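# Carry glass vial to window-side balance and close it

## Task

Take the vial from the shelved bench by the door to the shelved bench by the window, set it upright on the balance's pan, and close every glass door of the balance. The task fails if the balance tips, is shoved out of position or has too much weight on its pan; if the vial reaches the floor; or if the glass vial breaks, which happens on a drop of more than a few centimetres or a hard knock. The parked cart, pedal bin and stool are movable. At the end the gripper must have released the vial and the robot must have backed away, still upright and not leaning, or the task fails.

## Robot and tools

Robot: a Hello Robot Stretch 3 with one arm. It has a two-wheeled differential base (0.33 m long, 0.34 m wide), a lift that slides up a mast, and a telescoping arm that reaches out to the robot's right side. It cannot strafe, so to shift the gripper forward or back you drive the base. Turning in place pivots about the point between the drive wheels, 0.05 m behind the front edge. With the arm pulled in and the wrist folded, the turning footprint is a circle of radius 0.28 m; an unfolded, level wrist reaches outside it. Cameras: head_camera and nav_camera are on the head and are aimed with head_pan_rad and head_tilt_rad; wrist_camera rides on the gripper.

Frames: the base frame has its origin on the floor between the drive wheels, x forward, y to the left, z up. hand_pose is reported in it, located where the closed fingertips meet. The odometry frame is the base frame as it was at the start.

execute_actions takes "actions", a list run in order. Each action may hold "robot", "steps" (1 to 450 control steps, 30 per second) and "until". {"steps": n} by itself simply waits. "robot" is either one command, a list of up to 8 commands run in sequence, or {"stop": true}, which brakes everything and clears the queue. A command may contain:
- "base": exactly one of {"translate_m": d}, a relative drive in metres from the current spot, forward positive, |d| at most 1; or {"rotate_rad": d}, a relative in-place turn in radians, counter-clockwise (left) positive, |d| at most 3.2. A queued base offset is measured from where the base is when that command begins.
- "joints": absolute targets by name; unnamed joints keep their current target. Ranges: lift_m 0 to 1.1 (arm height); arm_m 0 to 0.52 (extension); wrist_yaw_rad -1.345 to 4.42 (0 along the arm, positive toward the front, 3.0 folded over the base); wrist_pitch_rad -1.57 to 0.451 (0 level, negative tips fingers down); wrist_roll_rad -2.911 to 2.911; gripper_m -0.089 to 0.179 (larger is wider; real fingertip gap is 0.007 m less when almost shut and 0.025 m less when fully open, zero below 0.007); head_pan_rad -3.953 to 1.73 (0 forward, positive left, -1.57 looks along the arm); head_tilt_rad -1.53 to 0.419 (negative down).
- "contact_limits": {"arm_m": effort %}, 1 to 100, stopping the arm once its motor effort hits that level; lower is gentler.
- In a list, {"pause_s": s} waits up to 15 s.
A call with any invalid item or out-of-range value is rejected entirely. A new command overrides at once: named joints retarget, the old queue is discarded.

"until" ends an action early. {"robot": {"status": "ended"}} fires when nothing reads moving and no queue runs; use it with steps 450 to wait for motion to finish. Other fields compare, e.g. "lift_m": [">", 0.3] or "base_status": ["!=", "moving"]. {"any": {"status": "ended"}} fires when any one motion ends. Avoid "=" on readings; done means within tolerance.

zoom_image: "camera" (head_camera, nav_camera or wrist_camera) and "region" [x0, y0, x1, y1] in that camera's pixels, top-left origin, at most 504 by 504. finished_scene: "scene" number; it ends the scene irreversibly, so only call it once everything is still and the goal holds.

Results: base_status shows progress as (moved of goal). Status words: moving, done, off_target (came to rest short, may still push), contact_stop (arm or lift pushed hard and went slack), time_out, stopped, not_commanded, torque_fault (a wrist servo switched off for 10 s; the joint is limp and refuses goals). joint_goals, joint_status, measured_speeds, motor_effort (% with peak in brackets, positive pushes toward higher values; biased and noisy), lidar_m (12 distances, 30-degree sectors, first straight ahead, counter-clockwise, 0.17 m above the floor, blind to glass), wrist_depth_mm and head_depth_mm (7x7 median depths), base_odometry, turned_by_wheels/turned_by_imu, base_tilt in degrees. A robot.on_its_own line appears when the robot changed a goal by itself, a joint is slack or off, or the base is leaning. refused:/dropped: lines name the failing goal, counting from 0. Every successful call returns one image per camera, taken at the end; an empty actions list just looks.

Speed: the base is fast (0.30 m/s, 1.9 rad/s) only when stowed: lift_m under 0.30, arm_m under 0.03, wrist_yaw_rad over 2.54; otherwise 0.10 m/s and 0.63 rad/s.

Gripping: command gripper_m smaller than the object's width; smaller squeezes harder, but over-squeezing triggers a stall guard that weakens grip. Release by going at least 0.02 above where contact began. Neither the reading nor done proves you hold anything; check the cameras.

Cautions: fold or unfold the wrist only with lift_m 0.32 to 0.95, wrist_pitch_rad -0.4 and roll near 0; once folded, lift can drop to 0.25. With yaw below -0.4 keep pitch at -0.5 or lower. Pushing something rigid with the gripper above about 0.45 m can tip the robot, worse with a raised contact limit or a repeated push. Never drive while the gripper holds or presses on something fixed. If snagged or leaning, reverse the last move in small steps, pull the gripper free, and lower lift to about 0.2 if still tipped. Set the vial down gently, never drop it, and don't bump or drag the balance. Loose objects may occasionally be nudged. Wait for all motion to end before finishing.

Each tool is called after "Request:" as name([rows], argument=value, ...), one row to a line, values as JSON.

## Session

Request:
execute_actions(actions=[])

Scene clock: 0.00 s.
robot.base_odometry: x=+0.000 y=+0.000 heading=+0.000 (m, m, rad; robot's odometry frame)
robot.turned_by_wheels: +0.000 (rad since the last result)
robot.turned_by_imu: +0.000 (rad since the last result)
robot.base_tilt: forward=+0.3 right=-0.7 (deg)
robot.lidar_m: 1.93 1.78 1.81 1.54 1.96 1.44 1.67 0.93 0.94 1.17 1.90 2.03
robot.head_depth_mm: 1893 2842 2970 3008 3053 2976 2104 / 1874 2833 3241 3247 3190 3118 2231 / 1872 2795 2943 2944 2985 2964 2216 / 1857 2654 2693 2707 2704 2661 2234 / 1849 2402 2008 1978 1997 1989 1964 / 1835 1889 1851 1849 1836 1831 1833 / 1842 1771 1734 1731 1718 1713 1719
robot.base_status: not_commanded
robot.joint_positions: lift_m=+0.521 arm_m=+0.001 wrist_yaw_rad=+2.852 wrist_pitch_rad=-0.310 wrist_roll_rad=+0.008 gripper_m=+0.037 head_pan_rad=+0.018 head_tilt_rad=-0.018
robot.joint_goals: lift_m=+0.521 arm_m=+0.001 wrist_yaw_rad=+2.852 wrist_pitch_rad=-0.310 wrist_roll_rad=+0.008 gripper_m=+0.037 head_pan_rad=+0.018 head_tilt_rad=-0.018
robot.joint_status: lift_m=not_commanded arm_m=not_commanded wrist_yaw_rad=not_commanded wrist_pitch_rad=not_commanded wrist_roll_rad=not_commanded gripper_m=not_commanded head_pan_rad=not_commanded head_tilt_rad=not_commanded
robot.measured_speeds: translate_m=+0.000 rotate_rad=+0.000 lift_m=+0.000 arm_m=+0.000 wrist_yaw_rad=+0.000 wrist_pitch_rad=+0.000 wrist_roll_rad=+0.000 head_pan_rad=+0.000 head_tilt_rad=+0.000
robot: refusals=0 queue=idle queue_left=0
robot.motor_effort: left_wheel=+1 right_wheel=+0 lift_m=+37 arm_m=-2 wrist_yaw_rad=+0 wrist_pitch_rad=+7 wrist_roll_rad=+0 gripper_m=+0 head_pan_rad=+0 head_tilt_rad=+2 (%)
robot.hand_pose: x=+0.0462 y=+0.0811 z=+0.5587 quat_wxyz=(+0.209, +0.710, +0.007, +0.673) (m; robot's base frame)
robot.wrist_depth_mm: - - - - - - - / - - - - - - - / - - - - - - - / - - - - - - - / - - - - - - 987 / 856 852 870 821 787 822 803 / 721 726 717 705 698 697 693
pictures: head_camera (sideways: a quarter turn clockwise sets it upright), nav_camera (sideways: a quarter turn counterclockwise sets it upright), wrist_camera
Images, in order (width x height): head_camera 896x504, nav_camera 672x504, wrist_camera 644x364.

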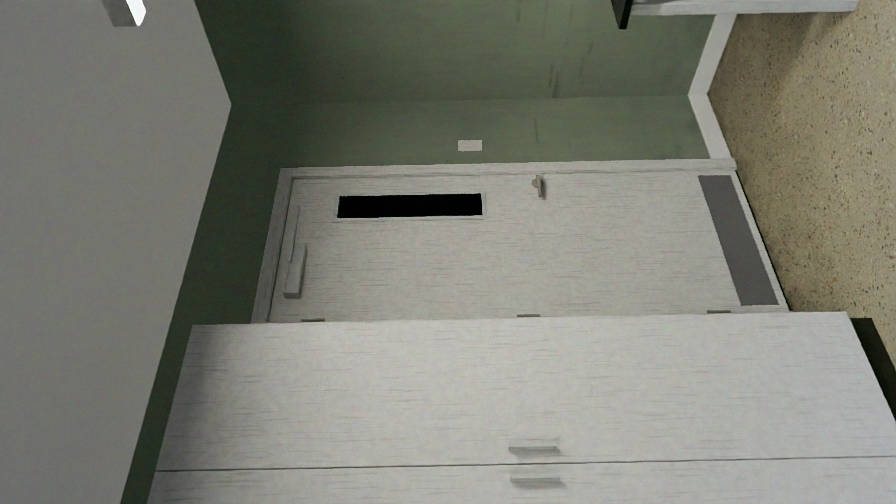

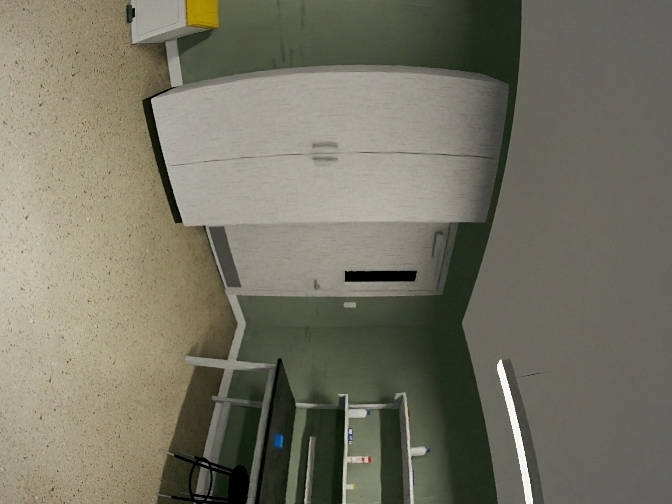

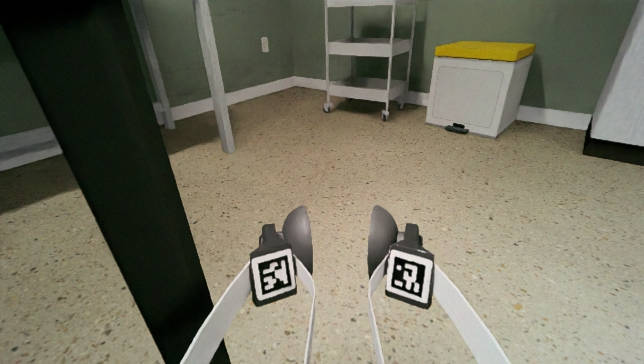

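Request:
execute_actions([
  {"robot":{"joints":{"head_pan_rad":1.7,"head_tilt_rad":-0.3,"lift_m":0.29}},"steps":100,"until":{"robot":{"head_pan_rad_status":"done"}}},
])

Request:
execute_actions([
  {"robot":{"joints":{"head_pan_rad":-0.9,"head_tilt_rad":-0.3}},"steps":100,"until":{"robot":{"status":"ended"}}},
])

Scene clock: 3.20 s.
robot.base_odometry: x=+0.000 y=+0.000 heading=+0.000 (m, m, rad; robot's odometry frame)
robot.turned_by_wheels: +0.000 (rad since the last result)
robot.turned_by_imu: +0.000 (rad since the last result)
robot.base_tilt: forward=+0.3 right=-0.6 (deg)
robot.lidar_m: 1.93 1.78 1.81 1.54 1.96 1.44 1.67 0.93 0.94 1.17 1.90 2.27
robot.head_depth_mm: 2480 2585 2684 2785 2634 1975 1540 / 2457 2571 2691 2855 2814 1984 1543 / 2295 2406 2506 2685 2713 2006 1550 / 2149 2250 2368 1575 2497 1856 1548 / 2005 2101 1767 1535 2396 2033 1556 / 1838 1982 2093 1507 2262 2017 1566 / 1783 1880 1962 1599 2170 2080 -
robot.base_status: not_commanded
robot.joint_positions: lift_m=+0.401 arm_m=+0.001 wrist_yaw_rad=+2.852 wrist_pitch_rad=-0.310 wrist_roll_rad=+0.008 gripper_m=+0.037 head_pan_rad=+1.693 head_tilt_rad=-0.296
robot.joint_goals: lift_m=+0.290 arm_m=+0.001 wrist_yaw_rad=+2.852 wrist_pitch_rad=-0.310 wrist_roll_rad=+0.008 gripper_m=+0.037 head_pan_rad=+1.700 head_tilt_rad=-0.300
robot.joint_status: lift_m=moving arm_m=not_commanded wrist_yaw_rad=not_commanded wrist_pitch_rad=not_commanded wrist_roll_rad=not_commanded gripper_m=not_commanded head_pan_rad=done head_tilt_rad=done
robot.measured_speeds: translate_m=+0.000 rotate_rad=+0.000 lift_m=-0.110 arm_m=+0.000 wrist_yaw_rad=+0.000 wrist_pitch_rad=+0.000 wrist_roll_rad=+0.000 head_pan_rad=+0.000 head_tilt_rad=+0.000
robot: refusals=0 queue=running queue_left=0
robot.motor_effort: left_wheel=+0(1) right_wheel=+0(0) lift_m=+30(38) arm_m=-1(1) wrist_yaw_rad=+1(1) wrist_pitch_rad=+7(7) wrist_roll_rad=+0(0) gripper_m=+0(0) head_pan_rad=+4(60) head_tilt_rad=-2(17) (%)
robot.hand_pose: x=+0.0462 y=+0.0811 z=+0.4384 quat_wxyz=(+0.209, +0.710, +0.007, +0.673) (m; robot's base frame)
robot.wrist_depth_mm: - - - - - - - / - - - - - - - / - - - - - - - / - - - - - - - / 871 - 877 842 867 824 803 / 713 713 722 675 639 669 654 / 595 595 586 580 576 571 557
pictures: head_camera (sideways: a quarter turn clockwise sets it upright), nav_camera (sideways: a quarter turn counterclockwise sets it upright), wrist_camera
Images, in order (width x height): head_camera 896x504, nav_camera 672x504, wrist_camera 644x364.

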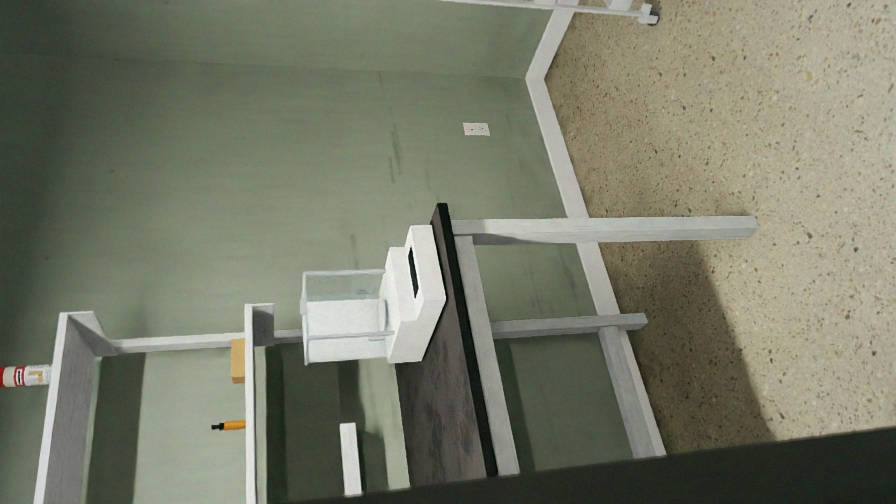

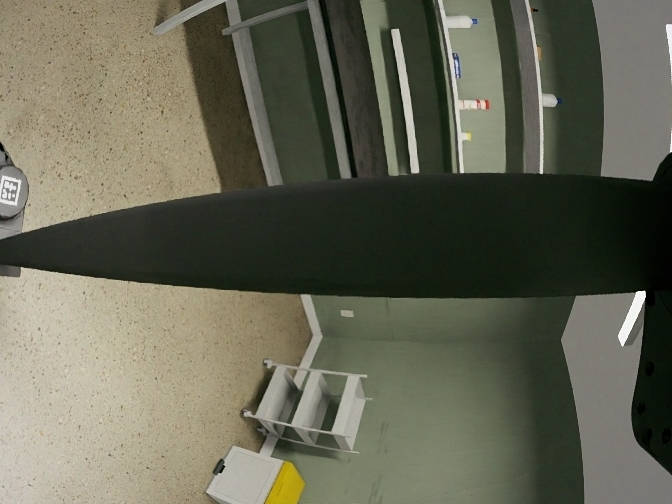

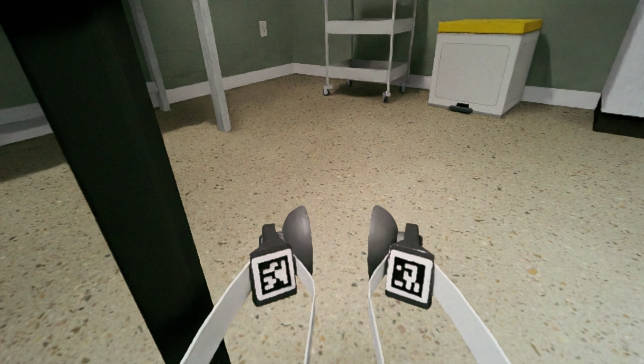

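Scene clock: 4.97 s.
robot.base_odometry: x=+0.000 y=+0.000 heading=+0.000 (m, m, rad; robot's odometry frame)
robot.turned_by_wheels: +0.000 (rad since the last result)
robot.turned_by_imu: +0.000 (rad since the last result)
robot.base_tilt: forward=+0.4 right=-0.7 (deg)
robot.lidar_m: 1.93 1.78 1.81 1.54 1.96 1.44 1.67 0.93 0.94 1.17 1.89 2.03
robot.head_depth_mm: 2312 2431 2507 2715 2756 1970 1542 / 2330 2432 2551 2675 2757 1977 1550 / 2315 2425 2561 2624 2652 2001 1550 / 2323 2461 2545 2247 2671 2015 1562 / 2312 2425 2548 2154 2545 2007 1562 / 2324 2422 2541 2227 2696 2025 1559 / 2334 2432 2537 2333 2718 2024 1576
robot.base_status: not_commanded
robot.joint_positions: lift_m=+0.290 arm_m=+0.001 wrist_yaw_rad=+2.852 wrist_pitch_rad=-0.311 wrist_roll_rad=+0.008 gripper_m=+0.037 head_pan_rad=-0.893 head_tilt_rad=-0.296
robot.joint_goals: lift_m=+0.290 arm_m=+0.001 wrist_yaw_rad=+2.852 wrist_pitch_rad=-0.311 wrist_roll_rad=+0.008 gripper_m=+0.037 head_pan_rad=-0.900 head_tilt_rad=-0.300
robot.joint_status: lift_m=done arm_m=not_commanded wrist_yaw_rad=not_commanded wrist_pitch_rad=not_commanded wrist_roll_rad=not_commanded gripper_m=not_commanded head_pan_rad=done head_tilt_rad=done
robot.measured_speeds: translate_m=+0.000 rotate_rad=+0.000 lift_m=+0.000 arm_m=+0.000 wrist_yaw_rad=+0.000 wrist_pitch_rad=+0.000 wrist_roll_rad=+0.000 head_pan_rad=+0.000 head_tilt_rad=+0.000
robot: refusals=0 queue=done queue_left=0
robot.motor_effort: left_wheel=+0(0) right_wheel=+0(0) lift_m=+27(30) arm_m=-2(1) wrist_yaw_rad=+0(1) wrist_pitch_rad=+7(7) wrist_roll_rad=+0(1) gripper_m=+0(0) head_pan_rad=-5(60) head_tilt_rad=-1(2) (%)
robot.hand_pose: x=+0.0462 y=+0.0811 z=+0.3277 quat_wxyz=(+0.209, +0.710, +0.007, +0.673) (m; robot's base frame)
robot.wrist_depth_mm: - - - - - - - / - - - - - - - / - - - - - - - / 925 - 892 859 855 843 827 / 703 - 694 671 691 651 654 / 570 557 580 537 503 532 528 / 476 471 - 460 454 456 450
pictures: head_camera (sideways: a quarter turn clockwise sets it upright), nav_camera (sideways: a quarter turn counterclockwise sets it upright), wrist_camera
Images, in order (width x height): head_camera 896x504, nav_camera 672x504, wrist_camera 644x364.

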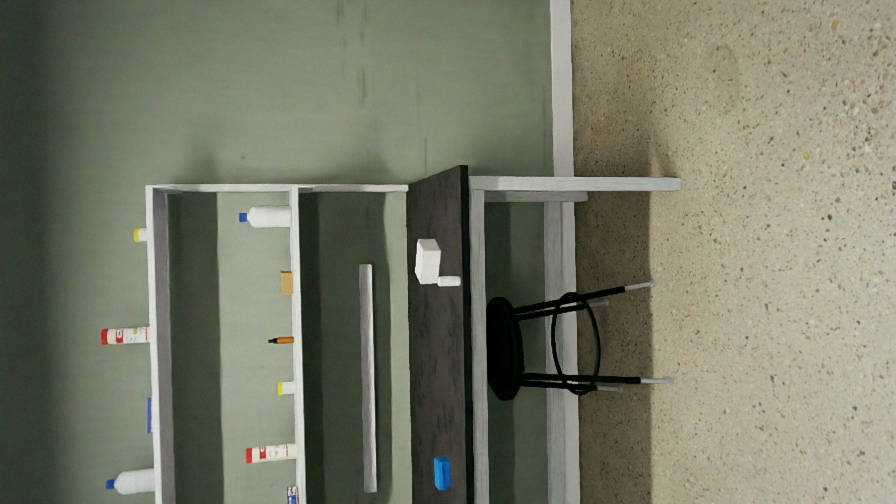

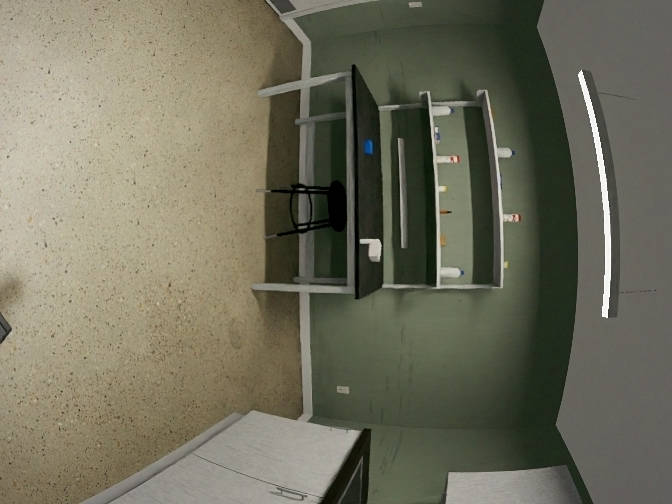

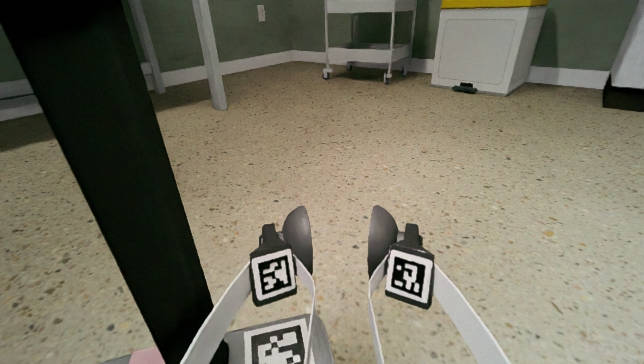

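Request:
execute_actions([
  {"robot":[{"joints":{"head_pan_rad":-1.57,"head_tilt_rad":-0.7},"base":{"rotate_rad":-0.824}},{"base":{"translate_m":1.0}},{"base":{"translate_m":0.354}},{"base":{"rotate_rad":1.485},"joints":{"lift_m":0.5}},{"joints":{"lift_m":0.8,"wrist_yaw_rad":0,"gripper_m":0.1,"wrist_pitch_rad":-0.3}}],"steps":450,"until":{"robot":{"status":"ended"}}},
  {"steps":450,"until":{"robot":{"status":"ended"}}},
])

Scene clock: 24.70 s.
robot.base_odometry: x=+0.920 y=-0.994 heading=+0.661 (m, m, rad; robot's odometry frame)
robot.turned_by_wheels: +0.661 (rad since the last result)
robot.turned_by_imu: +0.672 (rad since the last result)
robot.base_tilt: forward=+0.3 right=-0.7 (deg)
robot.lidar_m: 1.68 1.72 2.42 2.75 1.48 1.08 1.05 1.70 0.61 0.72 0.73 1.25
robot.head_depth_mm: 1041 1226 1330 839 768 1018 - / 1108 1238 1120 843 767 1372 - / 1107 1236 1123 846 744 1443 - / 1105 1196 1131 851 735 1381 1173 / 1105 1197 1140 857 750 1368 1194 / 1104 1211 1151 861 754 1353 1195 / 1107 1217 1153 868 755 1363 1199
robot.base_status: done (rotate_rad +1.4849 of +1.4850)
robot.joint_positions: lift_m=+0.800 arm_m=+0.001 wrist_yaw_rad=+0.002 wrist_pitch_rad=-0.316 wrist_roll_rad=+0.008 gripper_m=+0.100 head_pan_rad=-1.563 head_tilt_rad=-0.692
robot.joint_goals: lift_m=+0.800 arm_m=+0.001 wrist_yaw_rad=+0.000 wrist_pitch_rad=-0.300 wrist_roll_rad=+0.008 gripper_m=+0.100 head_pan_rad=-1.570 head_tilt_rad=-0.700
robot.joint_status: lift_m=done arm_m=not_commanded wrist_yaw_rad=done wrist_pitch_rad=done wrist_roll_rad=not_commanded gripper_m=done head_pan_rad=done head_tilt_rad=done
robot.measured_speeds: translate_m=+0.000 rotate_rad=+0.000 lift_m=+0.000 arm_m=+0.000 wrist_yaw_rad=+0.000 wrist_pitch_rad=+0.000 wrist_roll_rad=+0.000 head_pan_rad=+0.000 head_tilt_rad=+0.000
robot: refusals=0 queue=done queue_left=0
robot.motor_effort: left_wheel=-1(10) right_wheel=+3(10) lift_m=+46(49) arm_m=-2(2) wrist_yaw_rad=-2(5) wrist_pitch_rad=+7(6) wrist_roll_rad=+0(1) gripper_m=+0(96) head_pan_rad=-4(53) head_tilt_rad=-3(24) (%)
robot.hand_pose: x=-0.0209 y=-0.3818 z=+0.8358 quat_wxyz=(+0.696, +0.112, -0.701, -0.111) (m; robot's base frame)
robot.wrist_depth_mm: - - 976 952 946 923 917 / - 952 906 861 834 993 983 / 547 537 519 507 496 483 - / 378 375 364 341 352 347 340 / - 414 400 394 384 372 363 / - - - - - 409 - / - - - - - 517 950
pictures: head_camera (sideways: a quarter turn clockwise sets it upright), nav_camera (sideways: a quarter turn counterclockwise sets it upright), wrist_camera
Images, in order (width x height): head_camera 896x504, nav_camera 672x504, wrist_camera 644x364.

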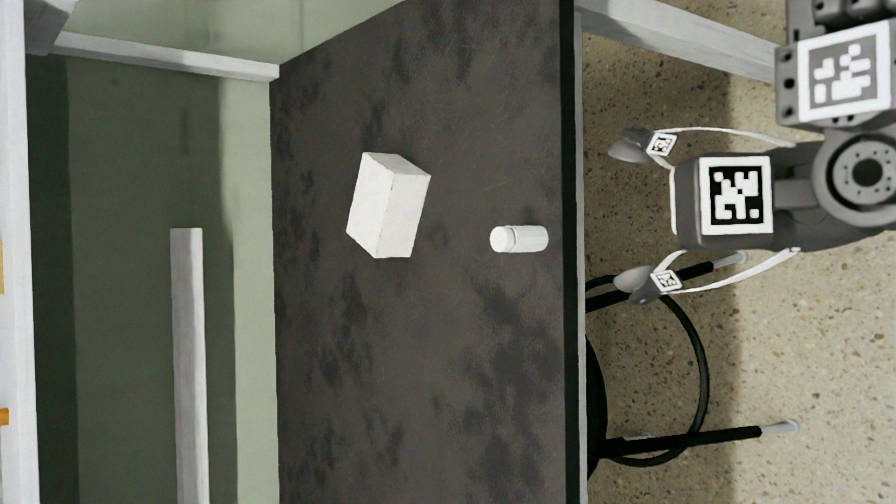

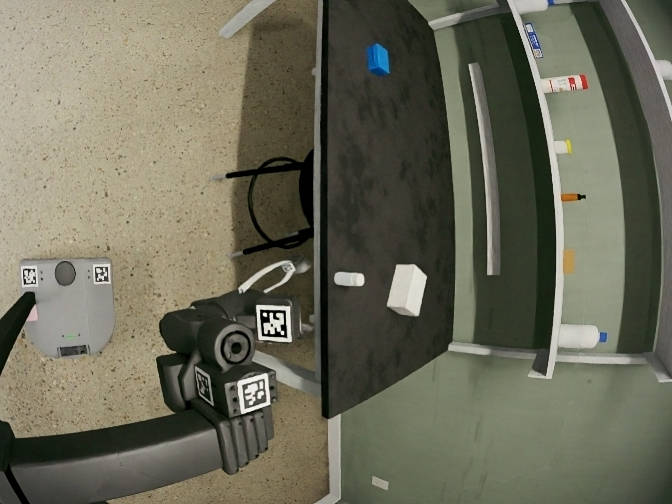

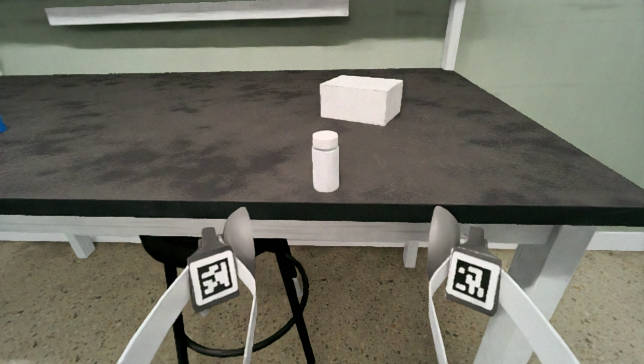

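Request:
execute_actions([
  {"robot":[{"joints":{"lift_m":0.76,"arm_m":0.09},"base":{"translate_m":0.015}},{"joints":{"arm_m":0.165}},{"joints":{"gripper_m":0.06}}],"steps":450,"until":{"robot":{"status":"ended"}}},
])

Scene clock: 30.97 s.
robot.base_odometry: x=+0.932 y=-0.984 heading=+0.661 (m, m, rad; robot's odometry frame)
robot.turned_by_wheels: +0.000 (rad since the last result)
robot.turned_by_imu: +0.000 (rad since the last result)
robot.base_tilt: forward=+0.2 right=-0.6 (deg)
robot.lidar_m: 1.66 1.70 2.39 2.75 1.50 1.10 1.06 1.73 0.62 0.73 0.73 1.24
robot.head_depth_mm: 1073 1215 1227 838 736 - - / 1104 1248 1121 842 736 - 1181 / 1104 1240 1124 846 - - 1181 / 1107 1203 1132 849 942 1350 1188 / 1112 1200 1142 856 748 1387 1191 / 1108 1222 1149 859 750 1363 1193 / 1105 1214 1161 866 754 1364 1196
robot.base_status: done (translate_m +0.0150 of +0.0150)
robot.joint_positions: lift_m=+0.760 arm_m=+0.165 wrist_yaw_rad=+0.002 wrist_pitch_rad=-0.317 wrist_roll_rad=+0.008 gripper_m=+0.060 head_pan_rad=-1.563 head_tilt_rad=-0.692
robot.joint_goals: lift_m=+0.760 arm_m=+0.165 wrist_yaw_rad=+0.000 wrist_pitch_rad=-0.300 wrist_roll_rad=+0.008 gripper_m=+0.060 head_pan_rad=-1.570 head_tilt_rad=-0.700
robot.joint_status: lift_m=done arm_m=done wrist_yaw_rad=done wrist_pitch_rad=done wrist_roll_rad=not_commanded gripper_m=done head_pan_rad=done head_tilt_rad=done
robot.measured_speeds: translate_m=+0.000 rotate_rad=+0.000 lift_m=+0.000 arm_m=+0.000 wrist_yaw_rad=+0.000 wrist_pitch_rad=+0.000 wrist_roll_rad=+0.000 head_pan_rad=+0.000 head_tilt_rad=+0.000
robot: refusals=0 queue=done queue_left=0
robot.motor_effort: left_wheel=-1(3) right_wheel=+3(8) lift_m=+27(48) arm_m=+3(4) wrist_yaw_rad=-1(2) wrist_pitch_rad=+6(7) wrist_roll_rad=+1(0) gripper_m=+0(96) head_pan_rad=-5(5) head_tilt_rad=-3(3) (%)
robot.hand_pose: x=-0.0211 y=-0.5457 z=+0.7964 quat_wxyz=(+0.696, +0.112, -0.701, -0.112) (m; robot's base frame)
robot.wrist_depth_mm: 846 845 819 810 802 787 782 / 761 736 696 671 561 718 847 / 427 414 403 383 358 376 368 / 294 290 284 252 275 271 266 / 225 222 229 169 222 210 208 / 182 180 176 175 169 173 171 / 957 488 904 171 165 160 156
pictures: head_camera (sideways: a quarter turn clockwise sets it upright), nav_camera (sideways: a quarter turn counterclockwise sets it upright), wrist_camera
Images, in order (width x height): head_camera 896x504, nav_camera 672x504, wrist_camera 644x364.

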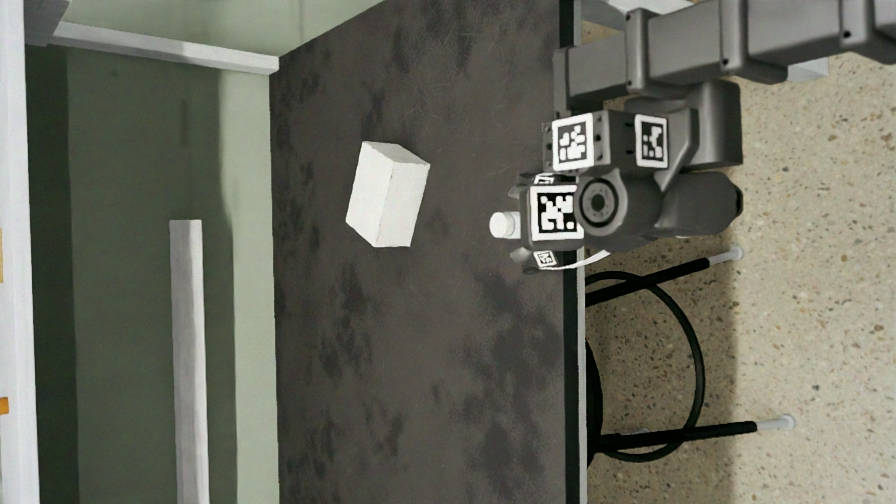

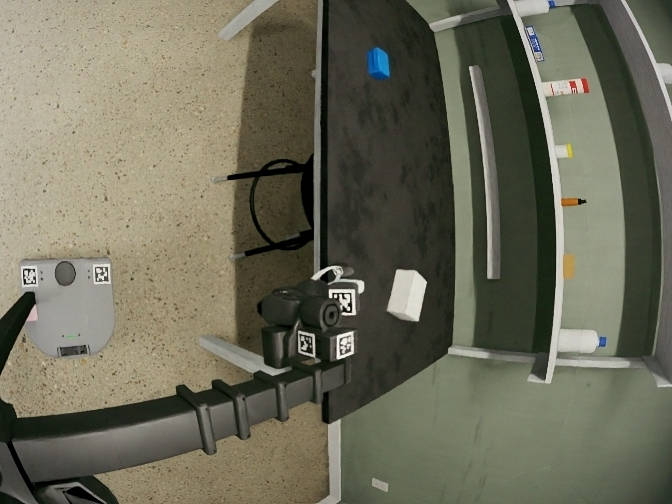

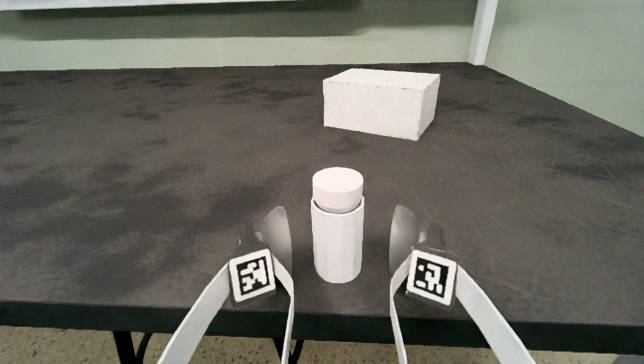

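Request:
execute_actions([
  {"robot":[{"joints":{"arm_m":0.176}},{"joints":{"gripper_m":-0.01}},{"pause_s":0.4},{"joints":{"lift_m":0.79}},{"joints":{"arm_m":0.0,"head_pan_rad":-3.14,"head_tilt_rad":-0.6}},{"joints":{"wrist_yaw_rad":2.7,"lift_m":0.6}},{"joints":{"lift_m":0.29},"base":{"rotate_rad":-2.10}}],"steps":450,"until":{"robot":{"status":"ended"}}},
  {"steps":450,"until":{"robot":{"status":"ended"}}},
])

Request:
execute_actions([
  {"robot":[{"base":{"translate_m":-1.0}},{"base":{"translate_m":-1.0}},{"base":{"translate_m":-0.39}},{"base":{"rotate_rad":0.54},"joints":{"head_pan_rad":-2.8}}],"steps":450,"until":{"robot":{"status":"ended"}}},
])

Scene clock: 49.50 s.
robot.base_odometry: x=+0.932 y=-0.984 heading=-1.439 (m, m, rad; robot's odometry frame)
robot.turned_by_wheels: -2.100 (rad since the last result)
robot.turned_by_imu: -2.109 (rad since the last result)
robot.base_tilt: forward=+0.3 right=-0.7 (deg)
robot.lidar_m: 0.62 0.73 0.73 1.24 1.67 1.70 2.37 2.74 1.51 1.10 1.06 1.72
robot.head_depth_mm: 2370 2530 2399 2299 1777 1446 1230 / 2670 2835 2553 2297 1793 1455 1229 / 2985 3031 2924 2327 1797 1454 1230 / 3316 3621 3197 2315 1799 1476 1236 / 3197 3491 3347 2363 1811 1478 1239 / 3007 3279 3181 2363 1819 1491 1244 / 2824 3009 3229 2374 1831 1482 1247
robot.base_status: done (rotate_rad -2.0999 of -2.1000)
robot.joint_positions: lift_m=+0.290 arm_m=+0.001 wrist_yaw_rad=+2.698 wrist_pitch_rad=-0.319 wrist_roll_rad=+0.008 gripper_m=-0.009 head_pan_rad=-3.133 head_tilt_rad=-0.606
robot.joint_goals: lift_m=+0.290 arm_m=+0.000 wrist_yaw_rad=+2.700 wrist_pitch_rad=-0.300 wrist_roll_rad=+0.008 gripper_m=-0.010 head_pan_rad=-3.140 head_tilt_rad=-0.600
robot.joint_status: lift_m=done arm_m=done wrist_yaw_rad=done wrist_pitch_rad=done wrist_roll_rad=not_commanded gripper_m=done head_pan_rad=done head_tilt_rad=done
robot.measured_speeds: translate_m=+0.000 rotate_rad=+0.000 lift_m=+0.000 arm_m=+0.000 wrist_yaw_rad=+0.000 wrist_pitch_rad=+0.000 wrist_roll_rad=+0.000 head_pan_rad=+0.000 head_tilt_rad=+0.000
robot: refusals=0 queue=done queue_left=0
robot.motor_effort: left_wheel=+2(8) right_wheel=-2(9) lift_m=+27(46) arm_m=-4(6) wrist_yaw_rad=+2(4) wrist_pitch_rad=+8(8) wrist_roll_rad=+0(0) gripper_m=-15(98) head_pan_rad=-5(60) head_tilt_rad=+2(11) (%)
robot.hand_pose: x=+0.0800 y=+0.0670 z=+0.3258 quat_wxyz=(+0.263, +0.708, -0.045, +0.654) (m; robot's base frame)
robot.wrist_depth_mm: - - - - - - 927 / - - - - - - 947 / - - - - - - 978 / - 889 870 814 834 819 818 / - 690 680 149 684 643 635 / - 557 548 167 528 530 522 / 473 - - 460 457 451 444
pictures: head_camera (sideways: a quarter turn clockwise sets it upright), nav_camera (sideways: a quarter turn counterclockwise sets it upright), wrist_camera
Images, in order (width x height): head_camera 896x504, nav_camera 672x504, wrist_camera 644x364.

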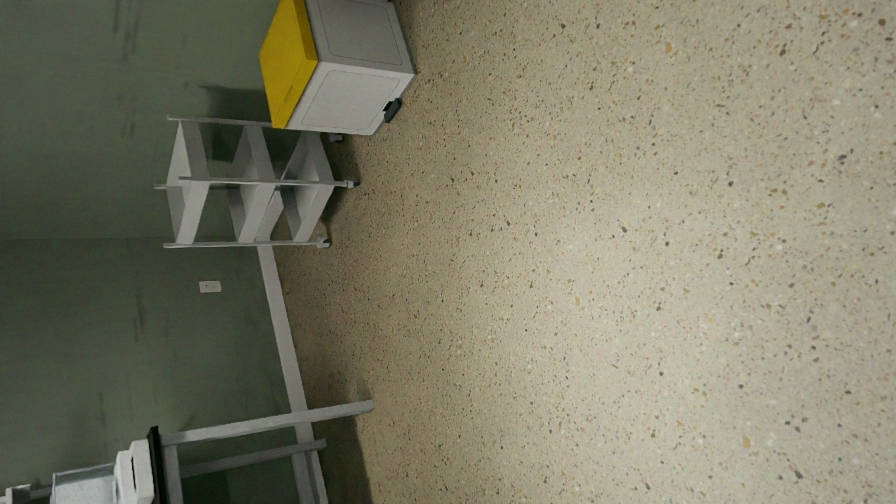

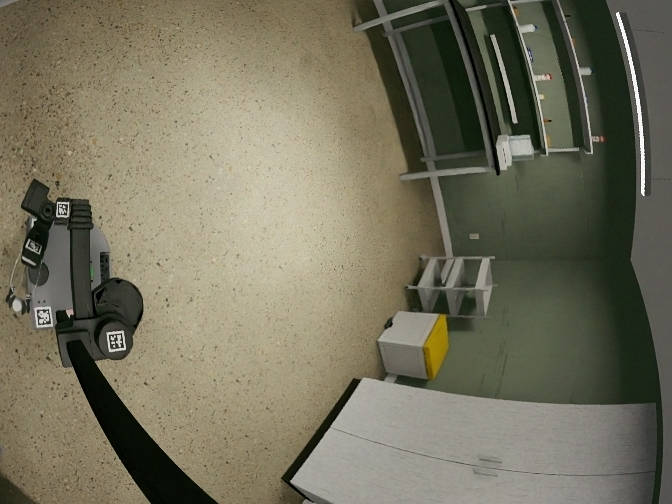

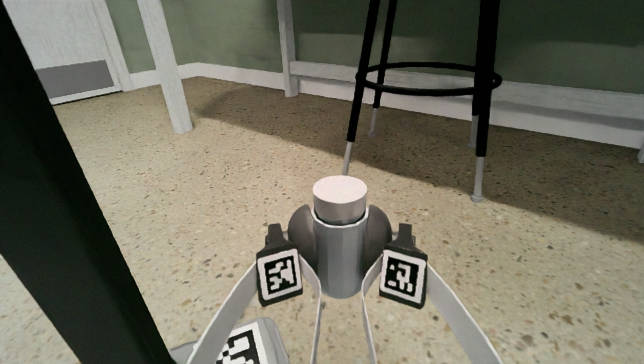

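Scene clock: 64.07 s.
robot.base_odometry: x=+0.617 y=+1.385 heading=-0.899 (m, m, rad; robot's odometry frame)
robot.turned_by_wheels: +0.540 (rad since the last result)
robot.turned_by_imu: +0.530 (rad since the last result)
robot.base_tilt: forward=+0.3 right=-0.6 (deg)
robot.lidar_m: 1.67 0.65 0.50 0.50 0.40 0.53 1.39 0.74 1.78 2.32 2.36 3.00
robot.head_depth_mm: 1113 1222 1355 1508 1668 1450 1230 / 1156 1258 1402 1575 1711 1463 1229 / 1190 1310 1456 1633 1772 1461 1230 / 1195 1314 1440 1629 1743 1473 1242 / 1264 1381 1078 1782 1760 1474 1239 / 1277 943 878 1793 998 1172 1226 / 1315 983 815 804 1767 1482 1253
robot.base_status: done (rotate_rad +0.5399 of +0.5400)
robot.joint_positions: lift_m=+0.290 arm_m=+0.001 wrist_yaw_rad=+2.698 wrist_pitch_rad=-0.319 wrist_roll_rad=+0.008 gripper_m=-0.009 head_pan_rad=-2.807 head_tilt_rad=-0.605
robot.joint_goals: lift_m=+0.290 arm_m=+0.000 wrist_yaw_rad=+2.700 wrist_pitch_rad=-0.300 wrist_roll_rad=+0.008 gripper_m=-0.010 head_pan_rad=-2.800 head_tilt_rad=-0.600
robot.joint_status: lift_m=done arm_m=done wrist_yaw_rad=done wrist_pitch_rad=done wrist_roll_rad=not_commanded gripper_m=done head_pan_rad=done head_tilt_rad=done
robot.measured_speeds: translate_m=+0.000 rotate_rad=+0.000 lift_m=+0.000 arm_m=+0.000 wrist_yaw_rad=+0.000 wrist_pitch_rad=+0.000 wrist_roll_rad=+0.000 head_pan_rad=+0.000 head_tilt_rad=+0.000
robot: refusals=0 queue=done queue_left=0
robot.motor_effort: left_wheel=-1(8) right_wheel=+3(11) lift_m=+27(27) arm_m=-5(5) wrist_yaw_rad=+1(2) wrist_pitch_rad=+8(8) wrist_roll_rad=+0(1) gripper_m=-16(16) head_pan_rad=+5(37) head_tilt_rad=+2(2) (%)
robot.hand_pose: x=+0.0799 y=+0.0670 z=+0.3258 quat_wxyz=(+0.263, +0.708, -0.045, +0.654) (m; robot's base frame)
robot.wrist_depth_mm: 500 748 488 510 552 874 727 / 736 804 736 549 607 902 785 / 774 856 873 600 659 950 956 / - 785 835 630 740 836 814 / - 671 674 149 680 643 637 / - 556 550 168 526 528 526 / 474 - - 463 457 453 446
pictures: head_camera (sideways: a quarter turn clockwise sets it upright), nav_camera (sideways: a quarter turn counterclockwise sets it upright), wrist_camera
Images, in order (width x height): head_camera 896x504, nav_camera 672x504, wrist_camera 644x364.

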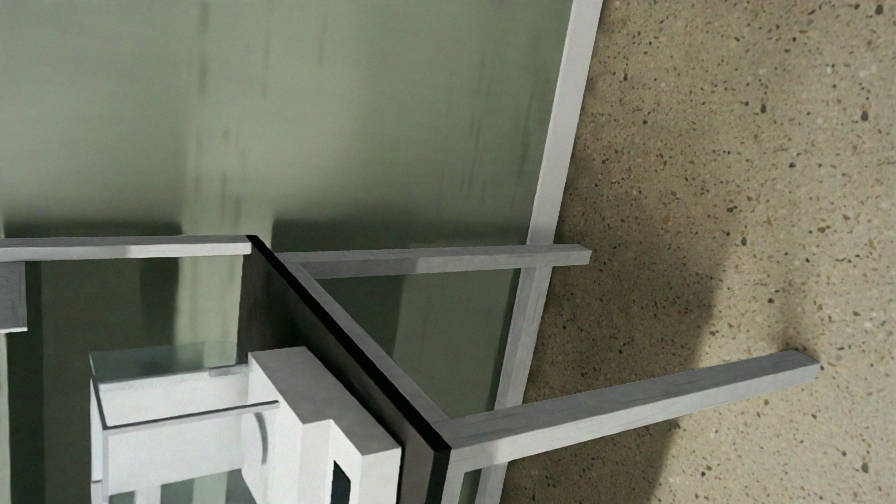

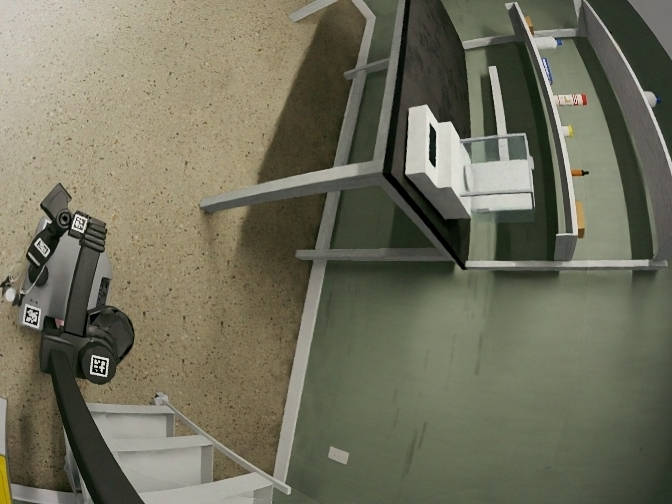

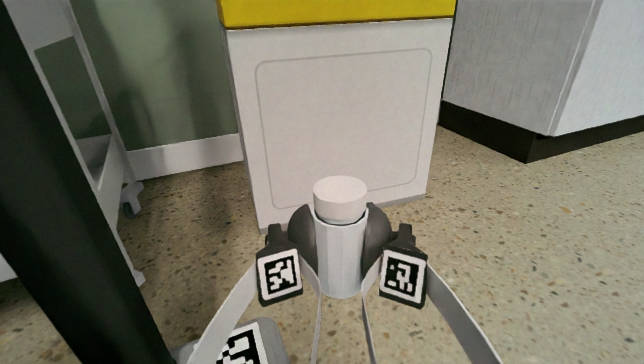

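Request:
execute_actions([
  {"robot":[{"base":{"rotate_rad":-0.14}},{"base":{"translate_m":-0.88},"joints":{"head_pan_rad":-1.57,"head_tilt_rad":-0.5}},{"base":{"rotate_rad":0.145},"joints":{"lift_m":0.94}}],"steps":450,"until":{"robot":{"status":"ended"}}},
])

Scene clock: 80.37 s.
robot.base_odometry: x=+0.171 y=+2.143 heading=-0.894 (m, m, rad; robot's odometry frame)
robot.turned_by_wheels: +0.005 (rad since the last result)
robot.turned_by_imu: +0.001 (rad since the last result)
robot.base_tilt: forward=+0.3 right=-0.7 (deg)
robot.lidar_m: 1.31 0.37 0.42 0.77 0.75 0.54 0.52 0.54 0.67 1.53 0.63 3.39
robot.head_depth_mm: 454 1430 1290 814 672 1532 - / 1397 1933 1303 821 672 1583 - / 2439 2686 1117 744 674 1588 - / 2527 2681 1324 645 660 1631 - / 2494 2650 1137 635 657 1624 - / 2513 2705 2891 635 663 1598 918 / 2535 2719 2958 709 649 767 1264
robot.base_status: done (rotate_rad +0.1449 of +0.1450)
robot.joint_positions: lift_m=+0.940 arm_m=+0.001 wrist_yaw_rad=+2.698 wrist_pitch_rad=-0.319 wrist_roll_rad=+0.008 gripper_m=-0.009 head_pan_rad=-1.577 head_tilt_rad=-0.507
robot.joint_goals: lift_m=+0.940 arm_m=+0.000 wrist_yaw_rad=+2.700 wrist_pitch_rad=-0.300 wrist_roll_rad=+0.008 gripper_m=-0.010 head_pan_rad=-1.570 head_tilt_rad=-0.500
robot.joint_status: lift_m=done arm_m=done wrist_yaw_rad=done wrist_pitch_rad=done wrist_roll_rad=not_commanded gripper_m=done head_pan_rad=done head_tilt_rad=done
robot.measured_speeds: translate_m=+0.000 rotate_rad=+0.000 lift_m=+0.000 arm_m=+0.000 wrist_yaw_rad=+0.000 wrist_pitch_rad=+0.000 wrist_roll_rad=+0.000 head_pan_rad=+0.000 head_tilt_rad=+0.000
robot: refusals=0 queue=done queue_left=0
robot.motor_effort: left_wheel=-1(7) right_wheel=+3(10) lift_m=+46(48) arm_m=-6(5) wrist_yaw_rad=+1(2) wrist_pitch_rad=+8(8) wrist_roll_rad=+0(1) gripper_m=-16(16) head_pan_rad=+3(61) head_tilt_rad=+3(12) (%)
robot.hand_pose: x=+0.0799 y=+0.0670 z=+0.9751 quat_wxyz=(+0.263, +0.708, -0.045, +0.654) (m; robot's base frame)
robot.wrist_depth_mm: 606 646 716 788 891 - - / 638 698 772 854 971 - - / 693 742 828 923 - - - / - 799 885 945 814 758 - / - 878 958 149 656 661 - / - 959 - 167 796 830 - / 854 - - - 722 - -
pictures: head_camera (sideways: a quarter turn clockwise sets it upright), nav_camera (sideways: a quarter turn counterclockwise sets it upright), wrist_camera
Images, in order (width x height): head_camera 896x504, nav_camera 672x504, wrist_camera 644x364.

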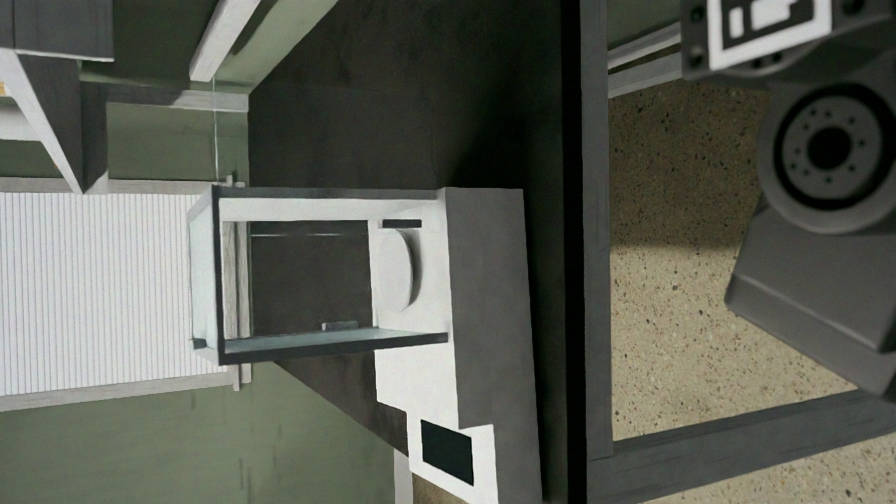

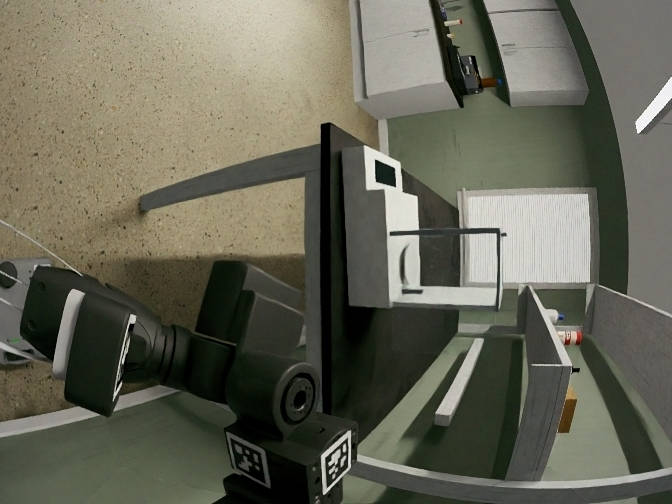

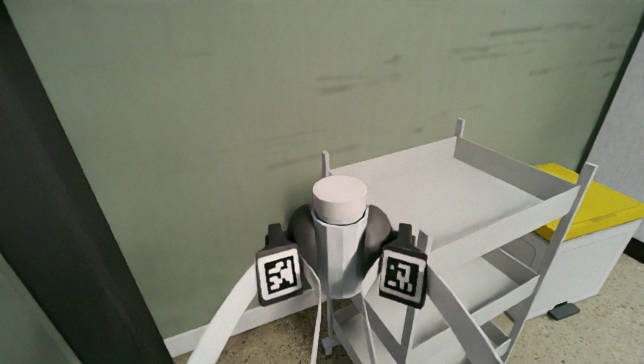

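Request:
execute_actions([
  {"robot":[{"base":{"translate_m":0.052},"joints":{"wrist_yaw_rad":0}},{"joints":{"lift_m":1.05,"arm_m":0.14}}],"steps":450,"until":{"robot":{"status":"ended"}}},
])

Scene clock: 86.50 s.
robot.base_odometry: x=+0.204 y=+2.103 heading=-0.894 (m, m, rad; robot's odometry frame)
robot.turned_by_wheels: +0.000 (rad since the last result)
robot.turned_by_imu: +0.000 (rad since the last result)
robot.base_tilt: forward=+0.2 right=-0.6 (deg)
robot.lidar_m: 1.30 0.33 0.34 0.77 0.80 0.60 0.57 0.60 0.70 1.76 0.61 3.38
robot.head_depth_mm: 1038 1666 - - 658 1489 1273 / 1744 2435 - - 662 1581 1302 / 2478 2610 - - 675 1579 1306 / 2504 2711 1455 641 677 1593 1309 / 2505 2705 1235 639 657 1604 1311 / 2507 2723 2911 707 662 784 887 / 2502 2712 2965 2816 680 1558 1324
robot.base_status: done (translate_m +0.0520 of +0.0520)
robot.joint_positions: lift_m=+1.050 arm_m=+0.140 wrist_yaw_rad=+0.001 wrist_pitch_rad=-0.319 wrist_roll_rad=+0.008 gripper_m=-0.009 head_pan_rad=-1.577 head_tilt_rad=-0.507
robot.joint_goals: lift_m=+1.050 arm_m=+0.140 wrist_yaw_rad=+0.000 wrist_pitch_rad=-0.300 wrist_roll_rad=+0.008 gripper_m=-0.010 head_pan_rad=-1.570 head_tilt_rad=-0.500
robot.joint_status: lift_m=done arm_m=done wrist_yaw_rad=done wrist_pitch_rad=done wrist_roll_rad=not_commanded gripper_m=done head_pan_rad=done head_tilt_rad=done
robot.measured_speeds: translate_m=+0.000 rotate_rad=+0.000 lift_m=+0.000 arm_m=+0.000 wrist_yaw_rad=+0.000 wrist_pitch_rad=+0.000 wrist_roll_rad=+0.000 head_pan_rad=+0.000 head_tilt_rad=+0.000
robot: refusals=0 queue=done queue_left=0
robot.motor_effort: left_wheel=-1(4) right_wheel=+3(8) lift_m=+46(48) arm_m=+3(3) wrist_yaw_rad=+0(2) wrist_pitch_rad=+8(8) wrist_roll_rad=+0(1) gripper_m=-15(16) head_pan_rad=+5(4) head_tilt_rad=+3(3) (%)
robot.hand_pose: x=-0.0212 y=-0.5204 z=+1.0850 quat_wxyz=(+0.696, +0.113, -0.701, -0.113) (m; robot's base frame)
robot.wrist_depth_mm: - - - - 324 854 639 / - - - - 328 986 610 / - - - 769 333 730 668 / - - 384 320 315 535 524 / - 377 281 149 284 416 411 / - 301 296 168 311 341 336 / - 303 296 295 291 290 285
pictures: head_camera (sideways: a quarter turn clockwise sets it upright), nav_camera (sideways: a quarter turn counterclockwise sets it upright), wrist_camera
Images, in order (width x height): head_camera 896x504, nav_camera 672x504, wrist_camera 644x364.

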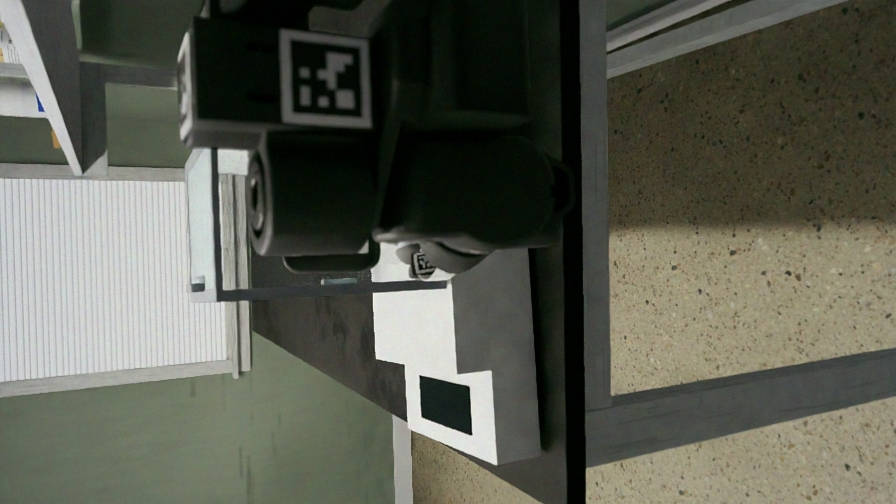

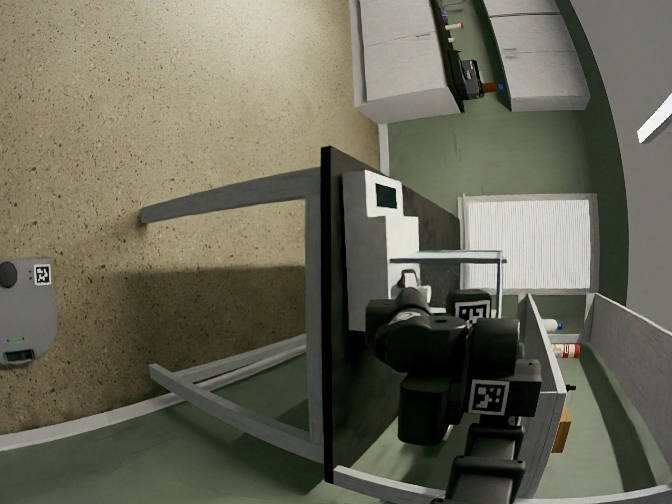

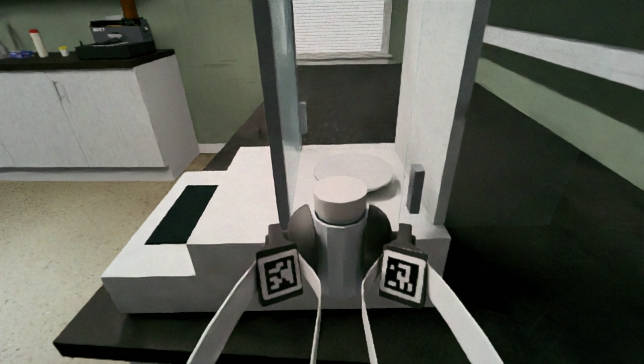

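Request:
execute_actions([
  {"robot":[{"base":{"translate_m":-0.005},"joints":{"arm_m":0.19}},{"joints":{"arm_m":0.235},"contact_limits":{"arm_m":12}}],"steps":450,"until":{"robot":{"status":"ended"}}},
])

Scene clock: 93.40 s.
robot.base_odometry: x=+0.201 y=+2.107 heading=-0.894 (m, m, rad; robot's odometry frame)
robot.turned_by_wheels: +0.000 (rad since the last result)
robot.turned_by_imu: +0.000 (rad since the last result)
robot.base_tilt: forward=+0.4 right=-0.6 (deg)
robot.lidar_m: 1.30 0.33 0.36 0.77 0.80 0.59 0.57 0.59 0.70 1.74 0.61 3.38
robot.head_depth_mm: 1038 1637 1181 812 674 1487 1271 / 1725 2415 - 776 675 1586 1300 / 2493 2647 - 640 660 1583 1313 / 2541 2674 1219 634 656 1596 1305 / 2509 2685 1237 635 659 1598 1315 / 2512 2722 2909 701 661 784 895 / 2512 2728 2983 2833 681 1559 1324
robot.base_status: done (translate_m -0.0050 of -0.0050)
robot.joint_positions: lift_m=+1.050 arm_m=+0.235 wrist_yaw_rad=+0.001 wrist_pitch_rad=-0.319 wrist_roll_rad=+0.008 gripper_m=-0.009 head_pan_rad=-1.577 head_tilt_rad=-0.507
robot.joint_goals: lift_m=+1.050 arm_m=+0.235 wrist_yaw_rad=+0.000 wrist_pitch_rad=-0.300 wrist_roll_rad=+0.008 gripper_m=-0.010 head_pan_rad=-1.570 head_tilt_rad=-0.500
robot.joint_status: lift_m=done arm_m=done wrist_yaw_rad=done wrist_pitch_rad=done wrist_roll_rad=not_commanded gripper_m=done head_pan_rad=done head_tilt_rad=done
robot.measured_speeds: translate_m=+0.000 rotate_rad=+0.000 lift_m=+0.000 arm_m=+0.000 wrist_yaw_rad=+0.000 wrist_pitch_rad=+0.000 wrist_roll_rad=+0.000 head_pan_rad=+0.000 head_tilt_rad=+0.000
robot: refusals=0 queue=done queue_left=0
robot.motor_effort: left_wheel=-1(5) right_wheel=+3(5) lift_m=+46(47) arm_m=+3(4) wrist_yaw_rad=-1(1) wrist_pitch_rad=+8(8) wrist_roll_rad=+1(1) gripper_m=-16(15) head_pan_rad=+5(5) head_tilt_rad=+3(3) (%)
robot.contact_limits: arm_m 12 (drawing in: default 33, maximum 53; extending or still: default 42, maximum 70)
robot.hand_pose: x=-0.0212 y=-0.6154 z=+1.0850 quat_wxyz=(+0.696, +0.113, -0.701, -0.113) (m; robot's base frame)
robot.wrist_depth_mm: - - - - - 145 575 / - - - - - 147 585 / - - 723 768 299 158 669 / - - 358 337 303 174 525 / - 358 268 149 237 192 407 / - 265 227 168 196 328 336 / 249 199 193 192 194 288 287
pictures: head_camera (sideways: a quarter turn clockwise sets it upright), nav_camera (sideways: a quarter turn counterclockwise sets it upright), wrist_camera
Images, in order (width x height): head_camera 896x504, nav_camera 672x504, wrist_camera 644x364.

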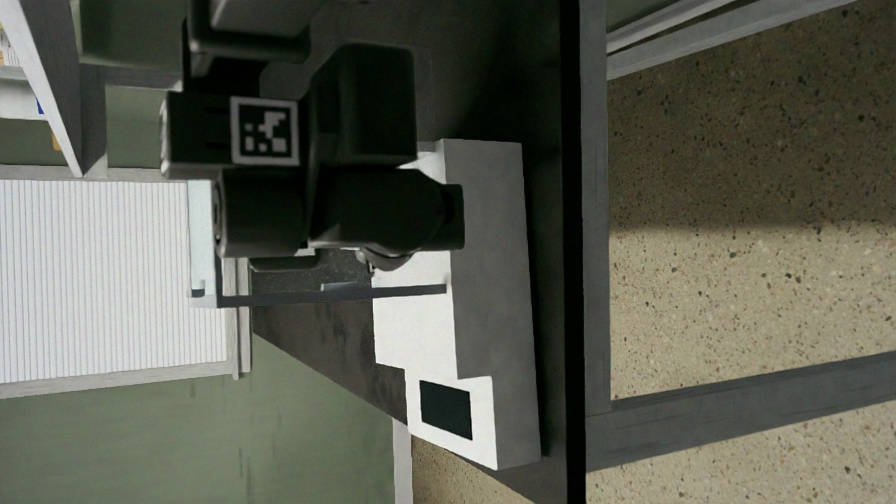

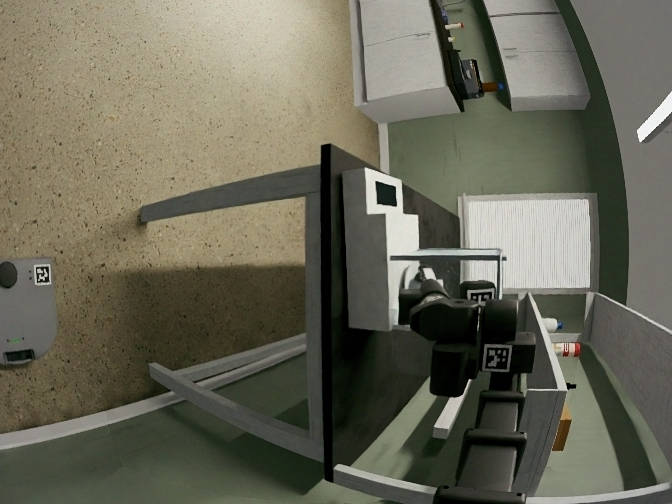

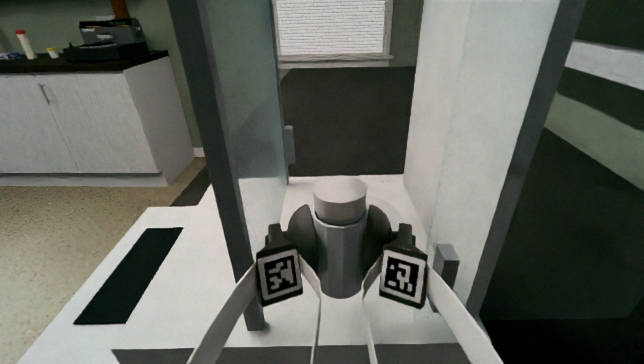

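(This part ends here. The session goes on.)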